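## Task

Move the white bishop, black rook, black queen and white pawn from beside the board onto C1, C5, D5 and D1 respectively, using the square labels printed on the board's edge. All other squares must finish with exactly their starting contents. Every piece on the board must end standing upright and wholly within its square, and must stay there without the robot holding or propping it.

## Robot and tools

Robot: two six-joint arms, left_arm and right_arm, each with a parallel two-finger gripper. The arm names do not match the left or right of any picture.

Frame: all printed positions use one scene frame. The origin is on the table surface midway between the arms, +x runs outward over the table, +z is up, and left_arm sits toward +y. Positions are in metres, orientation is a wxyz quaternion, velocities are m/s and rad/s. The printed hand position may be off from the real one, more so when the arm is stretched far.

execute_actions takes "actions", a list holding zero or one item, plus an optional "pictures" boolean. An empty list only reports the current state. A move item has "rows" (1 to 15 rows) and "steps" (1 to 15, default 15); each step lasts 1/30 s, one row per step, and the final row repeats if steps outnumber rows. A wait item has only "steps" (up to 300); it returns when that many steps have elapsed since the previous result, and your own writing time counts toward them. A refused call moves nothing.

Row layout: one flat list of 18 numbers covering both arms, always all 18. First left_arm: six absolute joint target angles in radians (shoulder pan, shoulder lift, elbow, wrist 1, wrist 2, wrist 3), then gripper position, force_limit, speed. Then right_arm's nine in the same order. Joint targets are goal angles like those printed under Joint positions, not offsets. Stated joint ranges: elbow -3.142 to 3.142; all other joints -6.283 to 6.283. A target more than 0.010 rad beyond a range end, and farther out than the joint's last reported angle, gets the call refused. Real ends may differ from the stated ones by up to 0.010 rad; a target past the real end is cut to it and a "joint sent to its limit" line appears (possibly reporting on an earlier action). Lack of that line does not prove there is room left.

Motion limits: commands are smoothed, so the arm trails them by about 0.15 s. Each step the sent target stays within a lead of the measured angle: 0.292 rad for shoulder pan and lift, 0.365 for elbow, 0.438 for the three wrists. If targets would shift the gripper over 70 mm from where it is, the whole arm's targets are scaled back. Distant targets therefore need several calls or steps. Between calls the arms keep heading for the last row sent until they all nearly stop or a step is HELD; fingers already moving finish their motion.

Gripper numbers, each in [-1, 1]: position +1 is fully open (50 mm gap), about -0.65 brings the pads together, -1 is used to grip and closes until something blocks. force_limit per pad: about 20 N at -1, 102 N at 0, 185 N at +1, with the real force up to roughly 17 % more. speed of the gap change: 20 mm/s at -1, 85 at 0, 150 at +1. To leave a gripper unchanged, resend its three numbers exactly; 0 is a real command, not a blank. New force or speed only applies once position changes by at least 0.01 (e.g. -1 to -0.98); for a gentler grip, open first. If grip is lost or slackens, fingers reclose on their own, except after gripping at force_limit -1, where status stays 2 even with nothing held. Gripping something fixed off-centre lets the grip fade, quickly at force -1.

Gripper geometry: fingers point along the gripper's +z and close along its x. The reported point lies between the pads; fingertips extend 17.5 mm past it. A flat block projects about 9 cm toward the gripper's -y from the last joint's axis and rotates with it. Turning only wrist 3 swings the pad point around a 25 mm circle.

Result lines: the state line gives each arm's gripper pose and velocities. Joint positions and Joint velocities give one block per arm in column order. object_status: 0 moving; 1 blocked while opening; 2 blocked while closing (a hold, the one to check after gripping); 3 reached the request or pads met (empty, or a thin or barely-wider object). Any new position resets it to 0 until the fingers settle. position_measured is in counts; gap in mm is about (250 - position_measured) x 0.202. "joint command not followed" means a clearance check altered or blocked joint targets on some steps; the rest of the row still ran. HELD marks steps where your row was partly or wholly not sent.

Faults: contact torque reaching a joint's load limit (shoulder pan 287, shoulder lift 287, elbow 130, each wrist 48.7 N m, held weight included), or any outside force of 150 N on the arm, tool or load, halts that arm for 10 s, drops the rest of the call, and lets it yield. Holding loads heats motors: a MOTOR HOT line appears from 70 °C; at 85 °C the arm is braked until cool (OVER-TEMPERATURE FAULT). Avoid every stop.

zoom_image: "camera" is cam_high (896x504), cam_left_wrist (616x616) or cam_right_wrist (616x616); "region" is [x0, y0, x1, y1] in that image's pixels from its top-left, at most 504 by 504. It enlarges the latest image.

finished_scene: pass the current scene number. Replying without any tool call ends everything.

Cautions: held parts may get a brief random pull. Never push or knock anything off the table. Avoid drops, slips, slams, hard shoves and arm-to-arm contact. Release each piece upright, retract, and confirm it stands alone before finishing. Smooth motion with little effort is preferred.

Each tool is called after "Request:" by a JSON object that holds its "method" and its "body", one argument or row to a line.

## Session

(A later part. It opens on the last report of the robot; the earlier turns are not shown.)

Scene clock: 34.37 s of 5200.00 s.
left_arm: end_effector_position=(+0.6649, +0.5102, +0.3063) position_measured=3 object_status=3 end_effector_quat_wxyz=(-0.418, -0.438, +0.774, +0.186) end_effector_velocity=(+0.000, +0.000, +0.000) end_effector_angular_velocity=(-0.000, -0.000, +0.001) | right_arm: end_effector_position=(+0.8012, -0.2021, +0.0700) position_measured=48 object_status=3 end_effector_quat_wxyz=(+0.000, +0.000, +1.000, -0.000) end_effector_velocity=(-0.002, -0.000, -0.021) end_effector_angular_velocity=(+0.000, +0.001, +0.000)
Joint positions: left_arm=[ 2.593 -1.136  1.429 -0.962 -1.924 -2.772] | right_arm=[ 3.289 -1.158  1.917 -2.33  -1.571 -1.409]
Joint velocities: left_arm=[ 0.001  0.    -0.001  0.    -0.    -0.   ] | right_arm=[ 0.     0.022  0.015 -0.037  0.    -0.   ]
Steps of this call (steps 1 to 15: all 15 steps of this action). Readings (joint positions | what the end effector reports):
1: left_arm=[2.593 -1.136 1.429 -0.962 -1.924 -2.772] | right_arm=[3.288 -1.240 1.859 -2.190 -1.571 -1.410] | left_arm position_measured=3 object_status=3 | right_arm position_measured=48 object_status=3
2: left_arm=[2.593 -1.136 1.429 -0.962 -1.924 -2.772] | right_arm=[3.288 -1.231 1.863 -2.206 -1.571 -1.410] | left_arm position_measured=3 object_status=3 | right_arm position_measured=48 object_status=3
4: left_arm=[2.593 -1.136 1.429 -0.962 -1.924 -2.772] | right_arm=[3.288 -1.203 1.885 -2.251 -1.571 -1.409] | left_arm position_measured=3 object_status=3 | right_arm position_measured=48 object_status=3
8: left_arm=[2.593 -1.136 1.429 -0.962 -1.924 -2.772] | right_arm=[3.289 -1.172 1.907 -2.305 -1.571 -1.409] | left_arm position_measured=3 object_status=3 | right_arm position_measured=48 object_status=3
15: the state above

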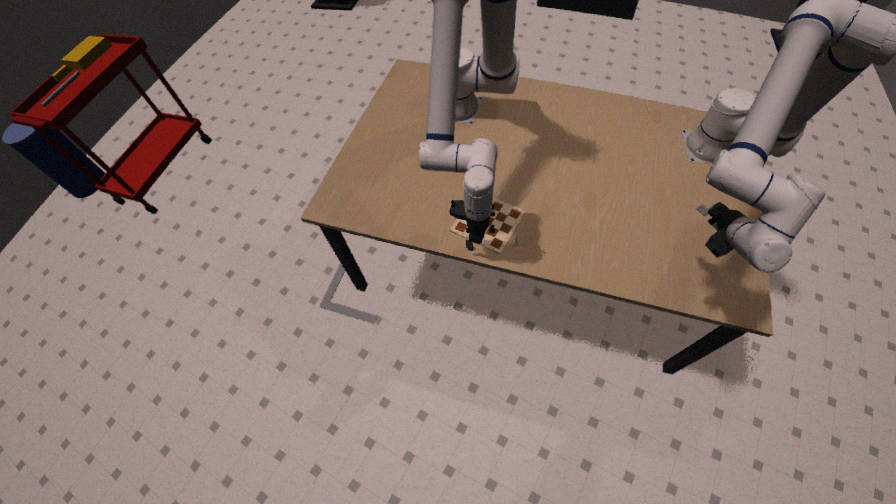

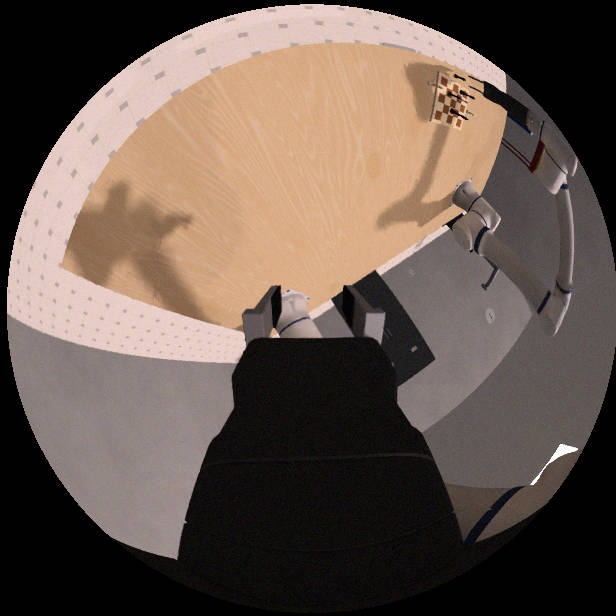

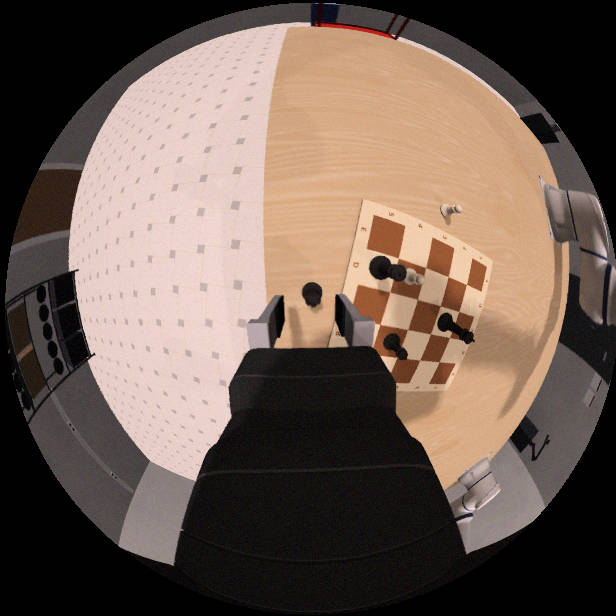

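Request:
{"method": "execute_actions", "body": {
  "actions": [
    {"rows":[[2.593,-1.136,1.429,-0.962,-1.924,-2.772,1,0,0,3.2887,-1.1178,1.9379,-2.3911,-1.571,-1.409,0.7,1,0]]}
  ],
  "pictures": false
}}

Request:
{"method": "execute_actions", "body": {
  "actions": [
    {"rows":[[2.593,-1.136,1.429,-0.962,-1.924,-2.772,1,0,0,3.2887,-1.1178,1.9379,-2.3911,-1.571,-1.409,-1,1,0.3]]}
  ],
  "pictures": false
}}

Request:
{"method": "execute_actions", "body": {
  "actions": [
    {"rows":[[2.593,-1.136,1.429,-0.962,-1.924,-2.772,1,0,0,3.3193,-1.2367,1.854,-2.1883,-1.571,-1.379,-1,1,0.3]]}
  ],
  "pictures": false
}}

Request:
{"method": "execute_actions", "body": {
  "actions": [
    {"rows":[[2.593,-1.136,1.429,-0.962,-1.924,-2.772,1,0,0,3.3193,-1.3234,1.9734,-2.221,-1.571,-1.379,-1,1,0.3]],"steps":10}
  ],
  "pictures": false
}}

Request:
{"method": "execute_actions", "body": {
  "actions": [
    {"rows":[[2.593,-1.136,1.429,-0.962,-1.924,-2.772,1,0,0,3.3193,-1.2,2.0355,-2.4065,-1.571,-1.379,-1,1,0.3]]}
  ]
}}

Request:
{"method": "zoom_image", "body": {
  "camera": "cam_right_wrist",
  "region": [220,220,400,360]
}}

Scene clock: 43.00 s of 5200.00 s.
left_arm: end_effector_position=(+0.6649, +0.5102, +0.3063) position_measured=3 object_status=3 end_effector_quat_wxyz=(-0.418, -0.438, +0.774, +0.186) end_effector_velocity=(+0.000, -0.001, -0.001) end_effector_angular_velocity=(+0.001, +0.000, -0.000) | right_arm: end_effector_position=(+0.7989, -0.2024, +0.0361) position_measured=48 object_status=3 end_effector_quat_wxyz=(+0.000, +0.000, +1.000, -0.000) end_effector_velocity=(-0.001, -0.001, -0.008) end_effector_angular_velocity=(-0.001, +0.001, +0.000)
Joint positions: left_arm=[ 2.593 -1.136  1.429 -0.962 -1.924 -2.772] | right_arm=[ 3.289 -1.119  1.937 -2.39  -1.571 -1.409]
Joint velocities: left_arm=[-0.001  0.001 -0.    -0.     0.    -0.001] | right_arm=[-0.     0.009  0.005 -0.012 -0.001 -0.001]
Steps of this call (steps 1 to 15: the robot went on to your last target; steps 16 to 90: nothing new was sent; then 5.13 s passed at rest; steps 91 to 105: all 15 steps of this action). Readings (joint positions | what the end effector reports):
91: left_arm=[2.593 -1.136 1.429 -0.962 -1.924 -2.772] | right_arm=[3.289 -1.155 1.919 -2.335 -1.571 -1.409] | left_arm position_measured=3 object_status=3 | right_arm position_measured=48 object_status=3
92: left_arm=[2.593 -1.136 1.429 -0.962 -1.924 -2.772] | right_arm=[3.289 -1.150 1.921 -2.345 -1.571 -1.409] | left_arm position_measured=3 object_status=3 | right_arm position_measured=48 object_status=3
94: left_arm=[2.593 -1.136 1.429 -0.962 -1.924 -2.772] | right_arm=[3.289 -1.136 1.929 -2.363 -1.571 -1.409] | left_arm position_measured=3 object_status=3 | right_arm position_measured=48 object_status=3
98: left_arm=[2.593 -1.136 1.429 -0.962 -1.924 -2.772] | right_arm=[3.289 -1.124 1.935 -2.381 -1.571 -1.409] | left_arm position_measured=3 object_status=3 | right_arm position_measured=48 object_status=3
105: the state above

Scene clock: 43.50 s of 5200.00 s.
left_arm: end_effector_position=(+0.6649, +0.5102, +0.3063) position_measured=3 object_status=3 end_effector_quat_wxyz=(-0.418, -0.438, +0.774, +0.186) end_effector_velocity=(-0.001, +0.000, +0.001) end_effector_angular_velocity=(-0.000, +0.000, +0.000) | right_arm: end_effector_position=(+0.7988, -0.2025, +0.0352) position_measured=197 object_status=0 end_effector_quat_wxyz=(+0.000, +0.000, +1.000, -0.000) end_effector_velocity=(+0.000, -0.000, +0.000) end_effector_angular_velocity=(+0.000, -0.001, +0.001)
Joint positions: left_arm=[ 2.593 -1.136  1.429 -0.962 -1.924 -2.772] | right_arm=[ 3.289 -1.118  1.938 -2.391 -1.571 -1.409]
Joint velocities: left_arm=[-0.    -0.001  0.001  0.    -0.    -0.   ] | right_arm=[-0.    -0.    -0.    -0.    -0.    -0.001]
Steps of this call (steps 1 to 15: all 15 steps of this action). Readings (joint positions | what the end effector reports):
1: left_arm=[2.593 -1.136 1.429 -0.962 -1.924 -2.772] | right_arm=[3.289 -1.119 1.937 -2.390 -1.571 -1.409] | left_arm position_measured=3 object_status=3 | right_arm position_measured=52 object_status=0
2: left_arm=[2.593 -1.136 1.429 -0.962 -1.924 -2.772] | right_arm=[3.289 -1.118 1.938 -2.390 -1.571 -1.409] | left_arm position_measured=3 object_status=3 | right_arm position_measured=69 object_status=0
4: left_arm=[2.593 -1.136 1.429 -0.962 -1.924 -2.772] | right_arm=[3.289 -1.118 1.938 -2.391 -1.571 -1.409] | left_arm position_measured=3 object_status=3 | right_arm position_measured=103 object_status=0
8: left_arm=[2.593 -1.136 1.429 -0.962 -1.924 -2.772] | right_arm=[3.289 -1.118 1.938 -2.391 -1.571 -1.409] | left_arm position_measured=3 object_status=3 | right_arm position_measured=172 object_status=0
15: the state above

Scene clock: 44.00 s of 5200.00 s.
left_arm: end_effector_position=(+0.6649, +0.5102, +0.3063) position_measured=3 object_status=3 end_effector_quat_wxyz=(-0.418, -0.438, +0.774, +0.186) end_effector_velocity=(-0.001, +0.000, -0.002) end_effector_angular_velocity=(+0.000, +0.004, -0.000) | right_arm: end_effector_position=(+0.7983, -0.1795, +0.1445) position_measured=197 object_status=2 end_effector_quat_wxyz=(+0.000, +0.000, +1.000, -0.000) end_effector_velocity=(-0.003, +0.008, +0.042) end_effector_angular_velocity=(+0.000, +0.001, -0.000)
Joint positions: left_arm=[ 2.593 -1.136  1.429 -0.962 -1.924 -2.772] | right_arm=[ 3.318 -1.231  1.858 -2.198 -1.571 -1.38 ]
Joint velocities: left_arm=[ 0.     0.002  0.002  0.    -0.     0.001] | right_arm=[ 0.011 -0.042 -0.032  0.074  0.001  0.011]
Steps of this call (steps 1 to 15: all 15 steps of this action). Readings (joint positions | what the end effector reports):
1: left_arm=[2.593 -1.136 1.429 -0.962 -1.924 -2.772] | right_arm=[3.289 -1.118 1.938 -2.391 -1.571 -1.409] | left_arm position_measured=3 object_status=3 | right_arm position_measured=197 object_status=2
2: left_arm=[2.593 -1.136 1.429 -0.962 -1.924 -2.772] | right_arm=[3.291 -1.126 1.933 -2.375 -1.571 -1.407] | left_arm position_measured=3 object_status=3 | right_arm position_measured=197 object_status=2
4: left_arm=[2.593 -1.136 1.429 -0.962 -1.924 -2.772] | right_arm=[3.298 -1.155 1.911 -2.330 -1.571 -1.400] | left_arm position_measured=3 object_status=3 | right_arm position_measured=197 object_status=2
8: left_arm=[2.593 -1.136 1.429 -0.962 -1.924 -2.772] | right_arm=[3.310 -1.202 1.878 -2.248 -1.571 -1.388] | left_arm position_measured=3 object_status=3 | right_arm position_measured=197 object_status=2
15: the state above

Scene clock: 44.33 s of 5200.00 s.
left_arm: end_effector_position=(+0.6649, +0.5102, +0.3063) position_measured=3 object_status=3 end_effector_quat_wxyz=(-0.418, -0.438, +0.774, +0.186) end_effector_velocity=(-0.000, +0.001, -0.001) end_effector_angular_velocity=(+0.001, +0.001, +0.001) | right_arm: end_effector_position=(+0.7437, -0.1889, +0.1502) position_measured=197 object_status=2 end_effector_quat_wxyz=(+0.000, +0.000, +1.000, -0.000) end_effector_velocity=(-0.053, -0.010, +0.001) end_effector_angular_velocity=(-0.002, +0.002, +0.000)
Joint positions: left_arm=[ 2.593 -1.136  1.429 -0.962 -1.924 -2.772] | right_arm=[ 3.319 -1.313  1.96  -2.218 -1.571 -1.379]
Joint velocities: left_arm=[ 0.001  0.     0.001 -0.     0.    -0.   ] | right_arm=[ 0.001 -0.075  0.099 -0.022 -0.002  0.001]
Steps of this call (steps 1 to 10: all 10 steps of this action). Readings (joint positions | what the end effector reports):
1: left_arm=[2.593 -1.136 1.429 -0.962 -1.924 -2.772] | right_arm=[3.318 -1.233 1.857 -2.196 -1.571 -1.380] | left_arm position_measured=3 object_status=3 | right_arm position_measured=197 object_status=2
2: left_arm=[2.593 -1.136 1.429 -0.962 -1.924 -2.772] | right_arm=[3.318 -1.243 1.869 -2.198 -1.571 -1.380] | left_arm position_measured=3 object_status=3 | right_arm position_measured=197 object_status=2
4: left_arm=[2.593 -1.136 1.429 -0.962 -1.924 -2.772] | right_arm=[3.319 -1.276 1.913 -2.207 -1.571 -1.380] | left_arm position_measured=3 object_status=3 | right_arm position_measured=197 object_status=2
8: left_arm=[2.593 -1.136 1.429 -0.962 -1.924 -2.772] | right_arm=[3.319 -1.307 1.952 -2.216 -1.571 -1.379] | left_arm position_measured=3 object_status=3 | right_arm position_measured=197 object_status=2
10: the state above

Scene clock: 44.83 s of 5200.00 s.
left_arm: end_effector_position=(+0.6649, +0.5102, +0.3063) position_measured=3 object_status=3 end_effector_quat_wxyz=(-0.418, -0.438, +0.774, +0.186) end_effector_velocity=(-0.000, +0.001, -0.001) end_effector_angular_velocity=(+0.000, +0.001, +0.001) | right_arm: end_effector_position=(+0.7381, -0.1899, +0.0535) position_measured=197 object_status=2 end_effector_quat_wxyz=(+0.000, +0.000, +1.000, -0.000) end_effector_velocity=(-0.004, -0.001, -0.030) end_effector_angular_velocity=(-0.000, -0.000, -0.000)
Joint positions: left_arm=[ 2.593 -1.136  1.429 -0.962 -1.924 -2.772] | right_arm=[ 3.319 -1.205  2.033 -2.399 -1.571 -1.379]
Joint velocities: left_arm=[ 0.001  0.     0.002 -0.    -0.     0.   ] | right_arm=[ 0.     0.036  0.022 -0.058 -0.     0.   ]
Steps of this call (steps 1 to 15: all 15 steps of this action). Readings (joint positions | what the end effector reports):
1: left_arm=[2.593 -1.136 1.429 -0.962 -1.924 -2.772] | right_arm=[3.319 -1.315 1.964 -2.219 -1.571 -1.379] | left_arm position_measured=3 object_status=3 | right_arm position_measured=197 object_status=2
2: left_arm=[2.593 -1.136 1.429 -0.962 -1.924 -2.772] | right_arm=[3.319 -1.308 1.969 -2.236 -1.571 -1.379] | left_arm position_measured=3 object_status=3 | right_arm position_measured=197 object_status=2
4: left_arm=[2.593 -1.136 1.429 -0.962 -1.924 -2.772] | right_arm=[3.319 -1.276 1.990 -2.283 -1.571 -1.379] | left_arm position_measured=3 object_status=3 | right_arm position_measured=197 object_status=2
8: left_arm=[2.593 -1.136 1.429 -0.962 -1.924 -2.772] | right_arm=[3.319 -1.228 2.018 -2.360 -1.571 -1.379] | left_arm position_measured=3 object_status=3 | right_arm position_measured=197 object_status=2
15: the state above

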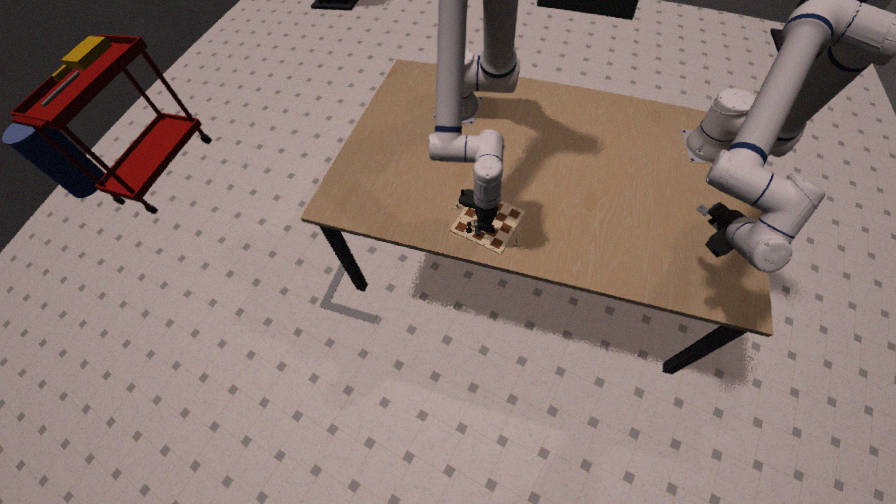

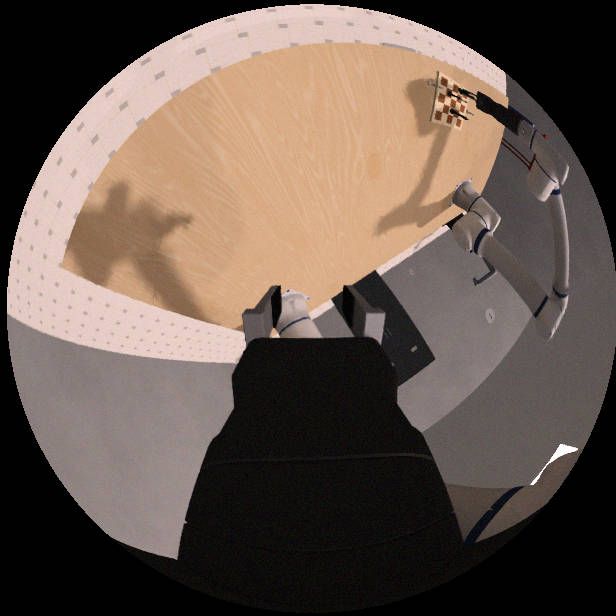

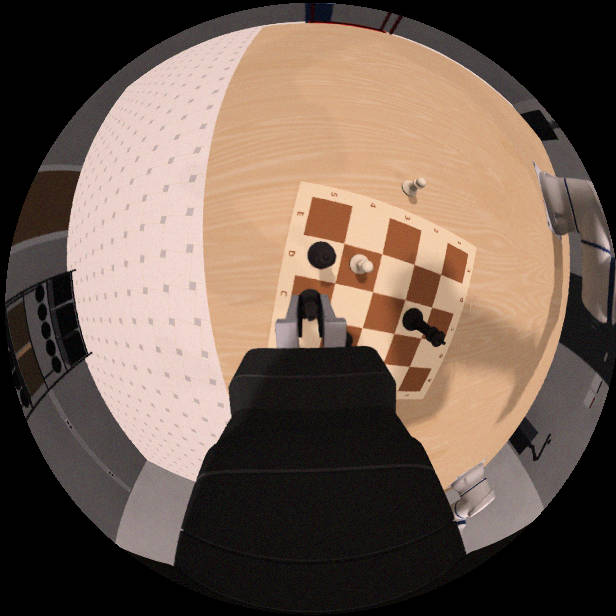

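Region (220, 220, 400, 360) of cam_right_wrist's 616x616 image, scaled by 2.800, with more detail than that image has.

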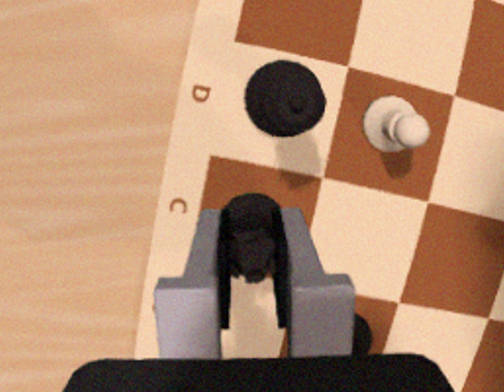

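Request:
{"method": "execute_actions", "body": {
  "actions": [
    {"rows":[[2.593,-1.136,1.429,-0.962,-1.924,-2.772,1,0,0,3.3193,-1.1895,2.0398,-2.4213,-1.571,-1.379,-1,1,0.3]],"steps":12}
  ],
  "pictures": false
}}

Request:
{"method": "execute_actions", "body": {
  "actions": [
    {"rows":[[2.593,-1.136,1.429,-0.962,-1.924,-2.772,1,0,0,3.3193,-1.1895,2.0398,-2.4213,-1.571,-1.379,0.1,1,0]],"steps":8}
  ],
  "pictures": false
}}

Request:
{"method": "execute_actions", "body": {
  "actions": [
    {"rows":[[2.593,-1.136,1.429,-0.962,-1.924,-2.772,1,0,0,3.3193,-1.3234,1.9734,-2.221,-1.571,-1.379,0.1,1,0]],"steps":10}
  ],
  "pictures": false
}}

Request:
{"method": "execute_actions", "body": {
  "actions": [
    {"rows":[[2.593,-1.136,1.429,-0.962,-1.924,-2.772,1,0,0,3.5075,-1.2367,1.854,-2.1883,-1.571,-1.19,0.7,1,0]]}
  ],
  "pictures": false
}}

Request:
{"method": "execute_actions", "body": {
  "actions": [
    {"rows":[[2.593,-1.136,1.429,-0.962,-1.924,-2.772,1,0,0,3.5075,-1.1461,1.881,-2.3059,-1.571,-1.19,0.7,1,0]]}
  ]
}}

Scene clock: 53.87 s of 5200.00 s.
left_arm: end_effector_position=(+0.6649, +0.5102, +0.3063) position_measured=3 object_status=3 end_effector_quat_wxyz=(-0.418, -0.438, +0.774, +0.186) end_effector_velocity=(+0.000, -0.000, -0.000) end_effector_angular_velocity=(+0.000, -0.001, +0.000) | right_arm: end_effector_position=(+0.7373, -0.1901, +0.0420) position_measured=197 object_status=2 end_effector_quat_wxyz=(+0.000, +0.000, +1.000, -0.000) end_effector_velocity=(+0.000, +0.000, -0.003) end_effector_angular_velocity=(+0.001, -0.001, -0.001)
Joint positions: left_arm=[ 2.593 -1.136  1.429 -0.962 -1.924 -2.772] | right_arm=[ 3.319 -1.19   2.04  -2.42  -1.571 -1.379]
Joint velocities: left_arm=[-0.     0.001 -0.001 -0.001 -0.    -0.001] | right_arm=[-0.     0.004  0.002 -0.007  0.001  0.001]
Steps of this call (steps 1 to 15: the robot went on to your last target; steps 16 to 90: nothing new was sent; then 5.63 s passed at rest; steps 91 to 102: all 12 steps of this action). Readings (joint positions | what the end effector reports):
91: left_arm=[2.593 -1.136 1.429 -0.962 -1.924 -2.772] | right_arm=[3.319 -1.200 2.036 -2.407 -1.571 -1.379] | left_arm position_measured=3 object_status=3 | right_arm position_measured=197 object_status=2
92: left_arm=[2.593 -1.136 1.429 -0.962 -1.924 -2.772] | right_arm=[3.319 -1.198 2.036 -2.409 -1.571 -1.379] | left_arm position_measured=3 object_status=3 | right_arm position_measured=197 object_status=2
94: left_arm=[2.593 -1.136 1.429 -0.962 -1.924 -2.772] | right_arm=[3.319 -1.195 2.038 -2.414 -1.571 -1.379] | left_arm position_measured=3 object_status=3 | right_arm position_measured=197 object_status=2
98: left_arm=[2.593 -1.136 1.429 -0.962 -1.924 -2.772] | right_arm=[3.319 -1.191 2.039 -2.419 -1.571 -1.379] | left_arm position_measured=3 object_status=3 | right_arm position_measured=197 object_status=2
102: the state above

Scene clock: 54.13 s of 5200.00 s.
left_arm: end_effector_position=(+0.6649, +0.5102, +0.3063) position_measured=3 object_status=3 end_effector_quat_wxyz=(-0.418, -0.438, +0.774, +0.186) end_effector_velocity=(-0.000, +0.000, +0.000) end_effector_angular_velocity=(+0.001, +0.000, +0.001) | right_arm: end_effector_position=(+0.7372, -0.1901, +0.0415) position_measured=138 object_status=0 end_effector_quat_wxyz=(+0.000, +0.000, +1.000, -0.000) end_effector_velocity=(+0.001, +0.000, +0.000) end_effector_angular_velocity=(+0.000, -0.001, -0.000)
Joint positions: left_arm=[ 2.593 -1.136  1.429 -0.962 -1.924 -2.772] | right_arm=[ 3.319 -1.19   2.04  -2.421 -1.571 -1.379]
Joint velocities: left_arm=[ 0.    -0.001  0.     0.    -0.    -0.001] | right_arm=[ 0.     0.    -0.    -0.001 -0.     0.   ]
Steps of this call (steps 1 to 8: all 8 steps of this action). Readings (joint positions | what the end effector reports):
1: left_arm=[2.593 -1.136 1.429 -0.962 -1.924 -2.772] | right_arm=[3.319 -1.190 2.040 -2.421 -1.571 -1.379] | left_arm position_measured=3 object_status=3 | right_arm position_measured=194 object_status=0
2: left_arm=[2.593 -1.136 1.429 -0.962 -1.924 -2.772] | right_arm=[3.319 -1.190 2.040 -2.421 -1.571 -1.379] | left_arm position_measured=3 object_status=3 | right_arm position_measured=180 object_status=0
4: left_arm=[2.593 -1.136 1.429 -0.962 -1.924 -2.772] | right_arm=[3.319 -1.190 2.040 -2.421 -1.571 -1.379] | left_arm position_measured=3 object_status=3 | right_arm position_measured=152 object_status=0
8: the state above

Scene clock: 54.47 s of 5200.00 s.
left_arm: end_effector_position=(+0.6649, +0.5102, +0.3063) position_measured=3 object_status=3 end_effector_quat_wxyz=(-0.418, -0.438, +0.774, +0.186) end_effector_velocity=(-0.000, -0.000, -0.001) end_effector_angular_velocity=(+0.001, +0.002, -0.000) | right_arm: end_effector_position=(+0.7382, -0.1900, +0.1328) position_measured=138 object_status=3 end_effector_quat_wxyz=(+0.000, +0.000, +1.000, -0.000) end_effector_velocity=(-0.010, -0.002, +0.132) end_effector_angular_velocity=(-0.001, +0.005, +0.001)
Joint positions: left_arm=[ 2.593 -1.136  1.429 -0.962 -1.924 -2.772] | right_arm=[ 3.319 -1.302  1.984 -2.253 -1.571 -1.379]
Joint velocities: left_arm=[-0.     0.001  0.001  0.    -0.    -0.   ] | right_arm=[ 0.    -0.16  -0.079  0.245  0.    -0.001]
Steps of this call (steps 1 to 10: all 10 steps of this action). Readings (joint positions | what the end effector reports):
1: left_arm=[2.593 -1.136 1.429 -0.962 -1.924 -2.772] | right_arm=[3.319 -1.190 2.040 -2.421 -1.571 -1.379] | left_arm position_measured=3 object_status=3 | right_arm position_measured=138 object_status=0
2: left_arm=[2.593 -1.136 1.429 -0.962 -1.924 -2.772] | right_arm=[3.319 -1.199 2.036 -2.405 -1.571 -1.379] | left_arm position_measured=3 object_status=3 | right_arm position_measured=138 object_status=0
4: left_arm=[2.593 -1.136 1.429 -0.962 -1.924 -2.772] | right_arm=[3.319 -1.233 2.017 -2.357 -1.571 -1.379] | left_arm position_measured=3 object_status=3 | right_arm position_measured=138 object_status=3
8: left_arm=[2.593 -1.136 1.429 -0.962 -1.924 -2.772] | right_arm=[3.319 -1.288 1.991 -2.275 -1.571 -1.379] | left_arm position_measured=3 object_status=3 | right_arm position_measured=138 object_status=3
10: the state above

Scene clock: 54.97 s of 5200.00 s.
left_arm: end_effector_position=(+0.6649, +0.5102, +0.3063) position_measured=3 object_status=3 end_effector_quat_wxyz=(-0.418, -0.438, +0.774, +0.186) end_effector_velocity=(+0.000, +0.001, -0.001) end_effector_angular_velocity=(+0.000, +0.001, +0.001) | right_arm: end_effector_position=(+0.7262, -0.0565, +0.1494) position_measured=48 object_status=3 end_effector_quat_wxyz=(+0.000, +0.001, +1.000, -0.000) end_effector_velocity=(-0.015, +0.079, +0.006) end_effector_angular_velocity=(+0.000, -0.000, -0.001)
Joint positions: left_arm=[ 2.593 -1.136  1.429 -0.962 -1.924 -2.772] | right_arm=[ 3.494 -1.242  1.863 -2.192 -1.571 -1.203]
Joint velocities: left_arm=[0.001 0.001 0.    0.    0.    0.   ] | right_arm=[ 0.101  0.038 -0.068  0.03   0.     0.102]
Steps of this call (steps 1 to 15: all 15 steps of this action). Readings (joint positions | what the end effector reports):
1: left_arm=[2.593 -1.136 1.429 -0.962 -1.924 -2.772] | right_arm=[3.320 -1.307 1.981 -2.246 -1.571 -1.379] | left_arm position_measured=3 object_status=3 | right_arm position_measured=134 object_status=0
2: left_arm=[2.593 -1.136 1.429 -0.962 -1.924 -2.772] | right_arm=[3.330 -1.305 1.973 -2.240 -1.571 -1.368] | left_arm position_measured=3 object_status=3 | right_arm position_measured=120 object_status=0
4: left_arm=[2.593 -1.136 1.429 -0.962 -1.924 -2.772] | right_arm=[3.365 -1.291 1.950 -2.230 -1.571 -1.333] | left_arm position_measured=3 object_status=3 | right_arm position_measured=92 object_status=0
8: left_arm=[2.593 -1.136 1.429 -0.962 -1.924 -2.772] | right_arm=[3.430 -1.266 1.907 -2.211 -1.571 -1.268] | left_arm position_measured=3 object_status=3 | right_arm position_measured=48 object_status=0
15: the state above

Scene clock: 55.47 s of 5200.00 s.
left_arm: end_effector_position=(+0.6649, +0.5102, +0.3063) position_measured=3 object_status=3 end_effector_quat_wxyz=(-0.418, -0.438, +0.774, +0.186) end_effector_velocity=(+0.000, +0.001, -0.000) end_effector_angular_velocity=(+0.001, +0.001, +0.002) | right_arm: end_effector_position=(+0.7332, -0.0428, +0.0795) position_measured=48 object_status=3 end_effector_quat_wxyz=(+0.000, +0.001, +1.000, -0.000) end_effector_velocity=(+0.001, +0.002, -0.017) end_effector_angular_velocity=(-0.000, -0.001, +0.000)
Joint positions: left_arm=[ 2.593 -1.136  1.429 -0.962 -1.924 -2.772] | right_arm=[ 3.507 -1.149  1.88  -2.302 -1.571 -1.19 ]
Joint velocities: left_arm=[ 0.001  0.001 -0.     0.001 -0.    -0.001] | right_arm=[ 0.002  0.021  0.005 -0.027 -0.     0.002]
Steps of this call (steps 1 to 15: all 15 steps of this action). Readings (joint positions | what the end effector reports):
1: left_arm=[2.593 -1.136 1.429 -0.962 -1.924 -2.772] | right_arm=[3.497 -1.240 1.861 -2.192 -1.571 -1.200] | left_arm position_measured=3 object_status=3 | right_arm position_measured=48 object_status=3
2: left_arm=[2.593 -1.136 1.429 -0.962 -1.924 -2.772] | right_arm=[3.500 -1.230 1.861 -2.205 -1.571 -1.198] | left_arm position_measured=3 object_status=3 | right_arm position_measured=48 object_status=3
4: left_arm=[2.593 -1.136 1.429 -0.962 -1.924 -2.772] | right_arm=[3.503 -1.195 1.871 -2.244 -1.571 -1.195] | left_arm position_measured=3 object_status=3 | right_arm position_measured=48 object_status=3
8: left_arm=[2.593 -1.136 1.429 -0.962 -1.924 -2.772] | right_arm=[3.506 -1.164 1.877 -2.284 -1.571 -1.192] | left_arm position_measured=3 object_status=3 | right_arm position_measured=48 object_status=3
15: the state above

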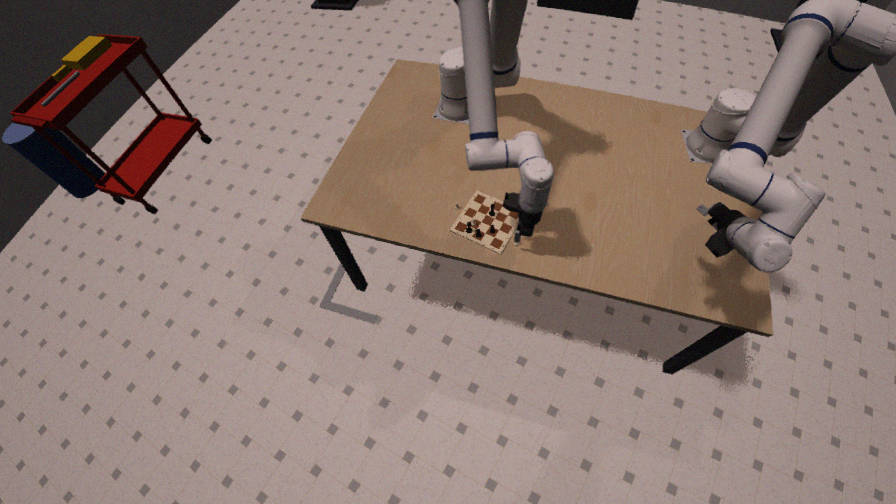

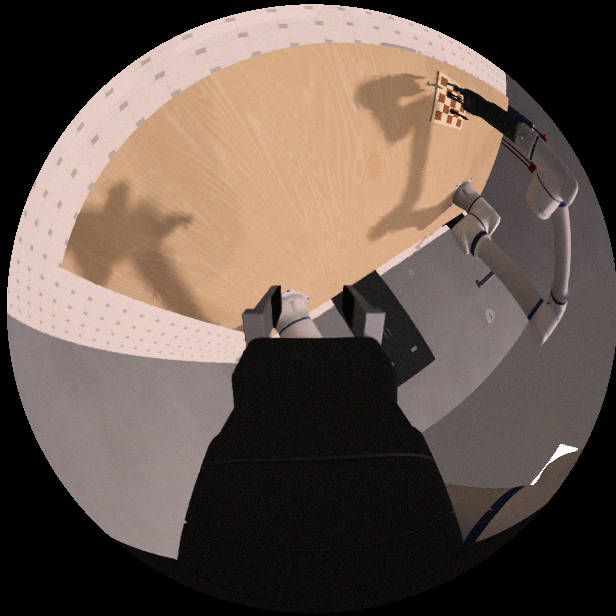

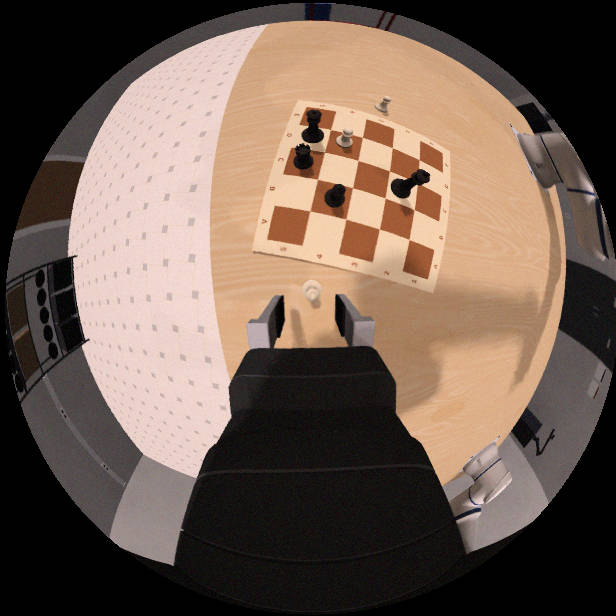

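Request:
{"method": "execute_actions", "body": {
  "actions": [
    {"rows":[[2.593,-1.136,1.429,-0.962,-1.924,-2.772,1,0,0,3.5075,-1.1026,1.9043,-2.3727,-1.571,-1.19,0.7,1,0]]}
  ],
  "pictures": false
}}

Request:
{"method": "execute_actions", "body": {
  "actions": [
    {"rows":[[2.593,-1.136,1.429,-0.962,-1.924,-2.772,1,0,0,3.5075,-1.1026,1.9043,-2.3727,-1.571,-1.19,-1,1,0.3]]}
  ],
  "pictures": false
}}

Request:
{"method": "execute_actions", "body": {
  "actions": [
    {"rows":[[2.593,-1.136,1.429,-0.962,-1.924,-2.772,1,0,0,3.5075,-1.2367,1.854,-2.1883,-1.571,-1.19,-1,1,0.3]]}
  ],
  "pictures": false
}}

Request:
{"method": "execute_actions", "body": {
  "actions": [
    {"rows":[[2.593,-1.136,1.429,-0.962,-1.924,-2.772,1,0,0,3.4275,-1.505,2.194,-2.26,-1.571,-1.27,-1,1,0.3]]}
  ],
  "pictures": false
}}

Request:
{"method": "execute_actions", "body": {
  "actions": [
    {"steps":12}
  ],
  "pictures": false
}}

Request:
{"method": "execute_actions", "body": {
  "actions": [
    {"rows":[[2.593,-1.136,1.429,-0.962,-1.924,-2.772,1,0,0,3.4275,-1.3638,2.2635,-2.4707,-1.571,-1.27,-1,1,0.3]]}
  ]
}}

Request:
{"method": "zoom_image", "body": {
  "camera": "cam_right_wrist",
  "region": [220,220,400,360]
}}

Scene clock: 64.27 s of 5200.00 s.
left_arm: end_effector_position=(+0.6649, +0.5102, +0.3063) position_measured=3 object_status=3 end_effector_quat_wxyz=(-0.418, -0.438, +0.774, +0.186) end_effector_velocity=(-0.000, +0.000, +0.000) end_effector_angular_velocity=(-0.000, -0.000, -0.001) | right_arm: end_effector_position=(+0.7312, -0.0433, +0.0394) position_measured=48 object_status=3 end_effector_quat_wxyz=(+0.000, +0.001, +1.000, -0.000) end_effector_velocity=(-0.000, -0.000, -0.009) end_effector_angular_velocity=(+0.000, -0.000, -0.001)
Joint positions: left_arm=[ 2.593 -1.136  1.429 -0.962 -1.924 -2.772] | right_arm=[ 3.508 -1.104  1.904 -2.371 -1.571 -1.19 ]
Joint velocities: left_arm=[-0.    -0.001  0.001  0.     0.     0.   ] | right_arm=[-0.001  0.01   0.004 -0.015  0.     0.001]
Steps of this call (steps 1 to 15: the robot went on to your last target; steps 16 to 90: nothing new was sent; then 5.30 s passed at rest; steps 91 to 105: all 15 steps of this action). Readings (joint positions | what the end effector reports):
91: left_arm=[2.593 -1.136 1.429 -0.962 -1.924 -2.772] | right_arm=[3.508 -1.146 1.881 -2.306 -1.571 -1.190] | left_arm position_measured=3 object_status=3 | right_arm position_measured=48 object_status=3
92: left_arm=[2.593 -1.136 1.429 -0.962 -1.924 -2.772] | right_arm=[3.508 -1.140 1.884 -2.317 -1.571 -1.190] | left_arm position_measured=3 object_status=3 | right_arm position_measured=48 object_status=3
94: left_arm=[2.593 -1.136 1.429 -0.962 -1.924 -2.772] | right_arm=[3.508 -1.123 1.894 -2.340 -1.571 -1.190] | left_arm position_measured=3 object_status=3 | right_arm position_measured=48 object_status=3
98: left_arm=[2.593 -1.136 1.429 -0.962 -1.924 -2.772] | right_arm=[3.508 -1.110 1.900 -2.361 -1.571 -1.190] | left_arm position_measured=3 object_status=3 | right_arm position_measured=48 object_status=3
105: the state above

Scene clock: 64.77 s of 5200.00 s.
left_arm: end_effector_position=(+0.6649, +0.5102, +0.3063) position_measured=3 object_status=3 end_effector_quat_wxyz=(-0.418, -0.438, +0.774, +0.186) end_effector_velocity=(-0.000, +0.001, +0.001) end_effector_angular_velocity=(-0.000, -0.001, +0.001) | right_arm: end_effector_position=(+0.7311, -0.0434, +0.0383) position_measured=212 object_status=0 end_effector_quat_wxyz=(+0.000, +0.001, +1.000, -0.000) end_effector_velocity=(+0.000, -0.000, -0.000) end_effector_angular_velocity=(-0.001, -0.000, +0.001)
Joint positions: left_arm=[ 2.593 -1.136  1.429 -0.962 -1.924 -2.772] | right_arm=[ 3.508 -1.103  1.904 -2.373 -1.571 -1.19 ]
Joint velocities: left_arm=[ 0.001 -0.002  0.     0.     0.     0.   ] | right_arm=[-0.     0.001 -0.001 -0.    -0.001 -0.001]
Steps of this call (steps 1 to 15: all 15 steps of this action). Readings (joint positions | what the end effector reports):
1: left_arm=[2.593 -1.136 1.429 -0.962 -1.924 -2.772] | right_arm=[3.508 -1.104 1.904 -2.371 -1.571 -1.190] | left_arm position_measured=3 object_status=3 | right_arm position_measured=52 object_status=0
2: left_arm=[2.593 -1.136 1.429 -0.962 -1.924 -2.772] | right_arm=[3.508 -1.103 1.904 -2.372 -1.571 -1.190] | left_arm position_measured=3 object_status=3 | right_arm position_measured=69 object_status=0
4: left_arm=[2.593 -1.136 1.429 -0.962 -1.924 -2.772] | right_arm=[3.508 -1.103 1.904 -2.372 -1.571 -1.190] | left_arm position_measured=3 object_status=3 | right_arm position_measured=103 object_status=0
8: left_arm=[2.593 -1.136 1.429 -0.962 -1.924 -2.772] | right_arm=[3.508 -1.103 1.904 -2.372 -1.571 -1.190] | left_arm position_measured=3 object_status=3 | right_arm position_measured=172 object_status=0
15: the state above

Scene clock: 65.27 s of 5200.00 s.
left_arm: end_effector_position=(+0.6649, +0.5102, +0.3063) position_measured=3 object_status=3 end_effector_quat_wxyz=(-0.418, -0.438, +0.774, +0.186) end_effector_velocity=(-0.001, -0.001, -0.000) end_effector_angular_velocity=(+0.001, +0.001, -0.001) | right_arm: end_effector_position=(+0.7249, -0.0459, +0.1450) position_measured=212 object_status=2 end_effector_quat_wxyz=(+0.000, +0.001, +1.000, -0.000) end_effector_velocity=(-0.005, -0.002, +0.040) end_effector_angular_velocity=(+0.001, -0.001, +0.001)
Joint positions: left_arm=[ 2.593 -1.136  1.429 -0.962 -1.924 -2.772] | right_arm=[ 3.507 -1.231  1.856 -2.197 -1.571 -1.19 ]
Joint velocities: left_arm=[-0.002 -0.     0.001 -0.    -0.    -0.002] | right_arm=[ 0.    -0.048 -0.018  0.064  0.001 -0.   ]
Steps of this call (steps 1 to 15: all 15 steps of this action). Readings (joint positions | what the end effector reports):
1: left_arm=[2.593 -1.136 1.429 -0.962 -1.924 -2.772] | right_arm=[3.508 -1.103 1.904 -2.372 -1.571 -1.190] | left_arm position_measured=3 object_status=3 | right_arm position_measured=212 object_status=0
2: left_arm=[2.593 -1.136 1.429 -0.962 -1.924 -2.772] | right_arm=[3.507 -1.112 1.902 -2.358 -1.571 -1.190] | left_arm position_measured=3 object_status=3 | right_arm position_measured=212 object_status=2
4: left_arm=[2.593 -1.136 1.429 -0.962 -1.924 -2.772] | right_arm=[3.507 -1.146 1.887 -2.315 -1.571 -1.190] | left_arm position_measured=3 object_status=3 | right_arm position_measured=212 object_status=2
8: left_arm=[2.593 -1.136 1.429 -0.962 -1.924 -2.772] | right_arm=[3.507 -1.200 1.868 -2.239 -1.571 -1.190] | left_arm position_measured=3 object_status=3 | right_arm position_measured=212 object_status=2
15: the state above

Scene clock: 65.77 s of 5200.00 s.
left_arm: end_effector_position=(+0.6649, +0.5102, +0.3063) position_measured=3 object_status=3 end_effector_quat_wxyz=(-0.418, -0.438, +0.774, +0.186) end_effector_velocity=(+0.000, -0.000, +0.000) end_effector_angular_velocity=(-0.000, -0.001, +0.000) | right_arm: end_effector_position=(+0.5996, -0.1434, +0.1523) position_measured=212 object_status=2 end_effector_quat_wxyz=(+0.000, +0.001, +1.000, -0.000) end_effector_velocity=(-0.140, -0.094, -0.009) end_effector_angular_velocity=(+0.001, -0.005, -0.001)
Joint positions: left_arm=[ 2.593 -1.136  1.429 -0.962 -1.924 -2.772] | right_arm=[ 3.437 -1.472  2.153 -2.252 -1.571 -1.26 ]
Joint velocities: left_arm=[ 0.     0.    -0.001 -0.001 -0.     0.   ] | right_arm=[-0.076 -0.256  0.313 -0.063 -0.    -0.075]
Steps of this call (steps 1 to 15: all 15 steps of this action). Readings (joint positions | what the end effector reports):
1: left_arm=[2.593 -1.136 1.429 -0.962 -1.924 -2.772] | right_arm=[3.507 -1.232 1.856 -2.195 -1.571 -1.190] | left_arm position_measured=3 object_status=3 | right_arm position_measured=212 object_status=2
2: left_arm=[2.593 -1.136 1.429 -0.962 -1.924 -2.772] | right_arm=[3.505 -1.243 1.868 -2.196 -1.571 -1.193] | left_arm position_measured=3 object_status=3 | right_arm position_measured=212 object_status=2
4: left_arm=[2.593 -1.136 1.429 -0.962 -1.924 -2.772] | right_arm=[3.493 -1.283 1.919 -2.206 -1.571 -1.205] | left_arm position_measured=3 object_status=3 | right_arm position_measured=212 object_status=2
8: left_arm=[2.593 -1.136 1.429 -0.962 -1.924 -2.772] | right_arm=[3.471 -1.358 2.012 -2.224 -1.571 -1.227] | left_arm position_measured=3 object_status=3 | right_arm position_measured=212 object_status=2
15: the state above

Scene clock: 66.17 s of 5200.00 s.
left_arm: end_effector_position=(+0.6649, +0.5102, +0.3063) position_measured=3 object_status=3 end_effector_quat_wxyz=(-0.418, -0.438, +0.774, +0.186) end_effector_velocity=(+0.000, -0.000, +0.000) end_effector_angular_velocity=(+0.002, -0.001, +0.000) | right_arm: end_effector_position=(+0.5816, -0.1550, +0.1505) position_measured=212 object_status=2 end_effector_quat_wxyz=(+0.000, +0.001, +1.000, -0.000) end_effector_velocity=(-0.006, -0.004, -0.001) end_effector_angular_velocity=(+0.001, +0.000, +0.001)
Joint positions: left_arm=[ 2.593 -1.136  1.429 -0.962 -1.924 -2.772] | right_arm=[ 3.428 -1.503  2.192 -2.26  -1.571 -1.27 ]
Joint velocities: left_arm=[-0.    -0.    -0.001 -0.     0.001 -0.002] | right_arm=[-0.003 -0.01   0.013 -0.003  0.001 -0.004]
Steps of this call (steps 1 to 12: the robot went on to your last target). Readings (joint positions | what the end effector reports):
1: left_arm=[2.593 -1.136 1.429 -0.962 -1.924 -2.772] | right_arm=[3.435 -1.479 2.162 -2.254 -1.571 -1.262] | left_arm position_measured=3 object_status=3 | right_arm position_measured=212 object_status=2
2: left_arm=[2.593 -1.136 1.429 -0.962 -1.924 -2.772] | right_arm=[3.433 -1.485 2.169 -2.255 -1.571 -1.264] | left_arm position_measured=3 object_status=3 | right_arm position_measured=212 object_status=2
4: left_arm=[2.593 -1.136 1.429 -0.962 -1.924 -2.772] | right_arm=[3.431 -1.493 2.179 -2.257 -1.571 -1.267] | left_arm position_measured=3 object_status=3 | right_arm position_measured=212 object_status=2
8: left_arm=[2.593 -1.136 1.429 -0.962 -1.924 -2.772] | right_arm=[3.429 -1.501 2.189 -2.259 -1.571 -1.269] | left_arm position_measured=3 object_status=3 | right_arm position_measured=212 object_status=2
12: the state above

Scene clock: 66.67 s of 5200.00 s.
left_arm: end_effector_position=(+0.6649, +0.5102, +0.3063) position_measured=3 object_status=3 end_effector_quat_wxyz=(-0.418, -0.438, +0.774, +0.186) end_effector_velocity=(-0.000, -0.000, -0.001) end_effector_angular_velocity=(+0.000, +0.001, -0.002) | right_arm: end_effector_position=(+0.5814, -0.1554, +0.0582) position_measured=212 object_status=2 end_effector_quat_wxyz=(+0.000, +0.001, +1.000, -0.000) end_effector_velocity=(-0.002, -0.001, -0.027) end_effector_angular_velocity=(+0.001, -0.002, -0.001)
Joint positions: left_arm=[ 2.593 -1.136  1.429 -0.962 -1.924 -2.772] | right_arm=[ 3.428 -1.369  2.261 -2.462 -1.571 -1.27 ]
Joint velocities: left_arm=[-0.001  0.     0.001 -0.001  0.     0.001] | right_arm=[-0.     0.041  0.021 -0.064  0.     0.001]
Steps of this call (steps 1 to 15: all 15 steps of this action). Readings (joint positions | what the end effector reports):
1: left_arm=[2.593 -1.136 1.429 -0.962 -1.924 -2.772] | right_arm=[3.428 -1.504 2.193 -2.260 -1.571 -1.270] | left_arm position_measured=3 object_status=3 | right_arm position_measured=212 object_status=2
2: left_arm=[2.593 -1.136 1.429 -0.962 -1.924 -2.772] | right_arm=[3.428 -1.494 2.197 -2.277 -1.571 -1.270] | left_arm position_measured=3 object_status=3 | right_arm position_measured=212 object_status=2
4: left_arm=[2.593 -1.136 1.429 -0.962 -1.924 -2.772] | right_arm=[3.428 -1.455 2.219 -2.333 -1.571 -1.270] | left_arm position_measured=3 object_status=3 | right_arm position_measured=212 object_status=2
8: left_arm=[2.593 -1.136 1.429 -0.962 -1.924 -2.772] | right_arm=[3.428 -1.397 2.247 -2.420 -1.571 -1.270] | left_arm position_measured=3 object_status=3 | right_arm position_measured=212 object_status=2
15: the state above

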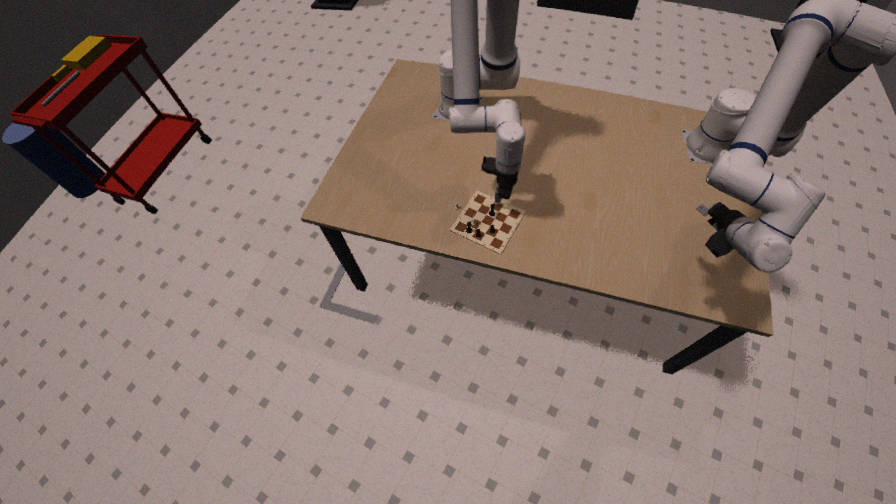

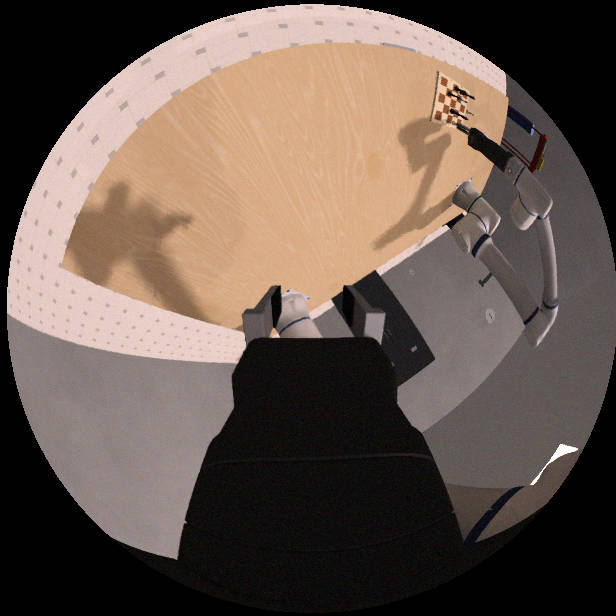

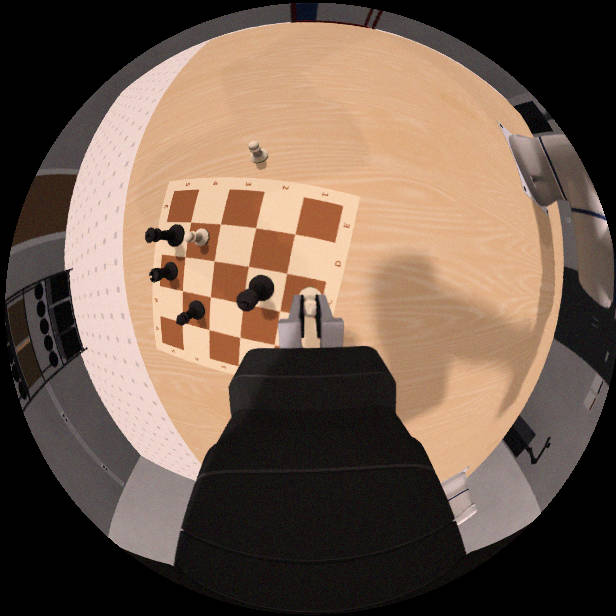

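Region (220, 220, 400, 360) of cam_right_wrist's 616x616 image, scaled by 2.800, with more detail than that image has.

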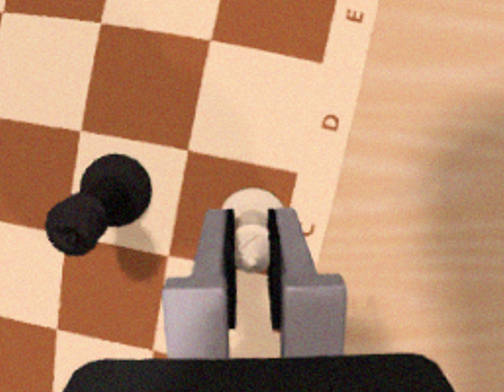

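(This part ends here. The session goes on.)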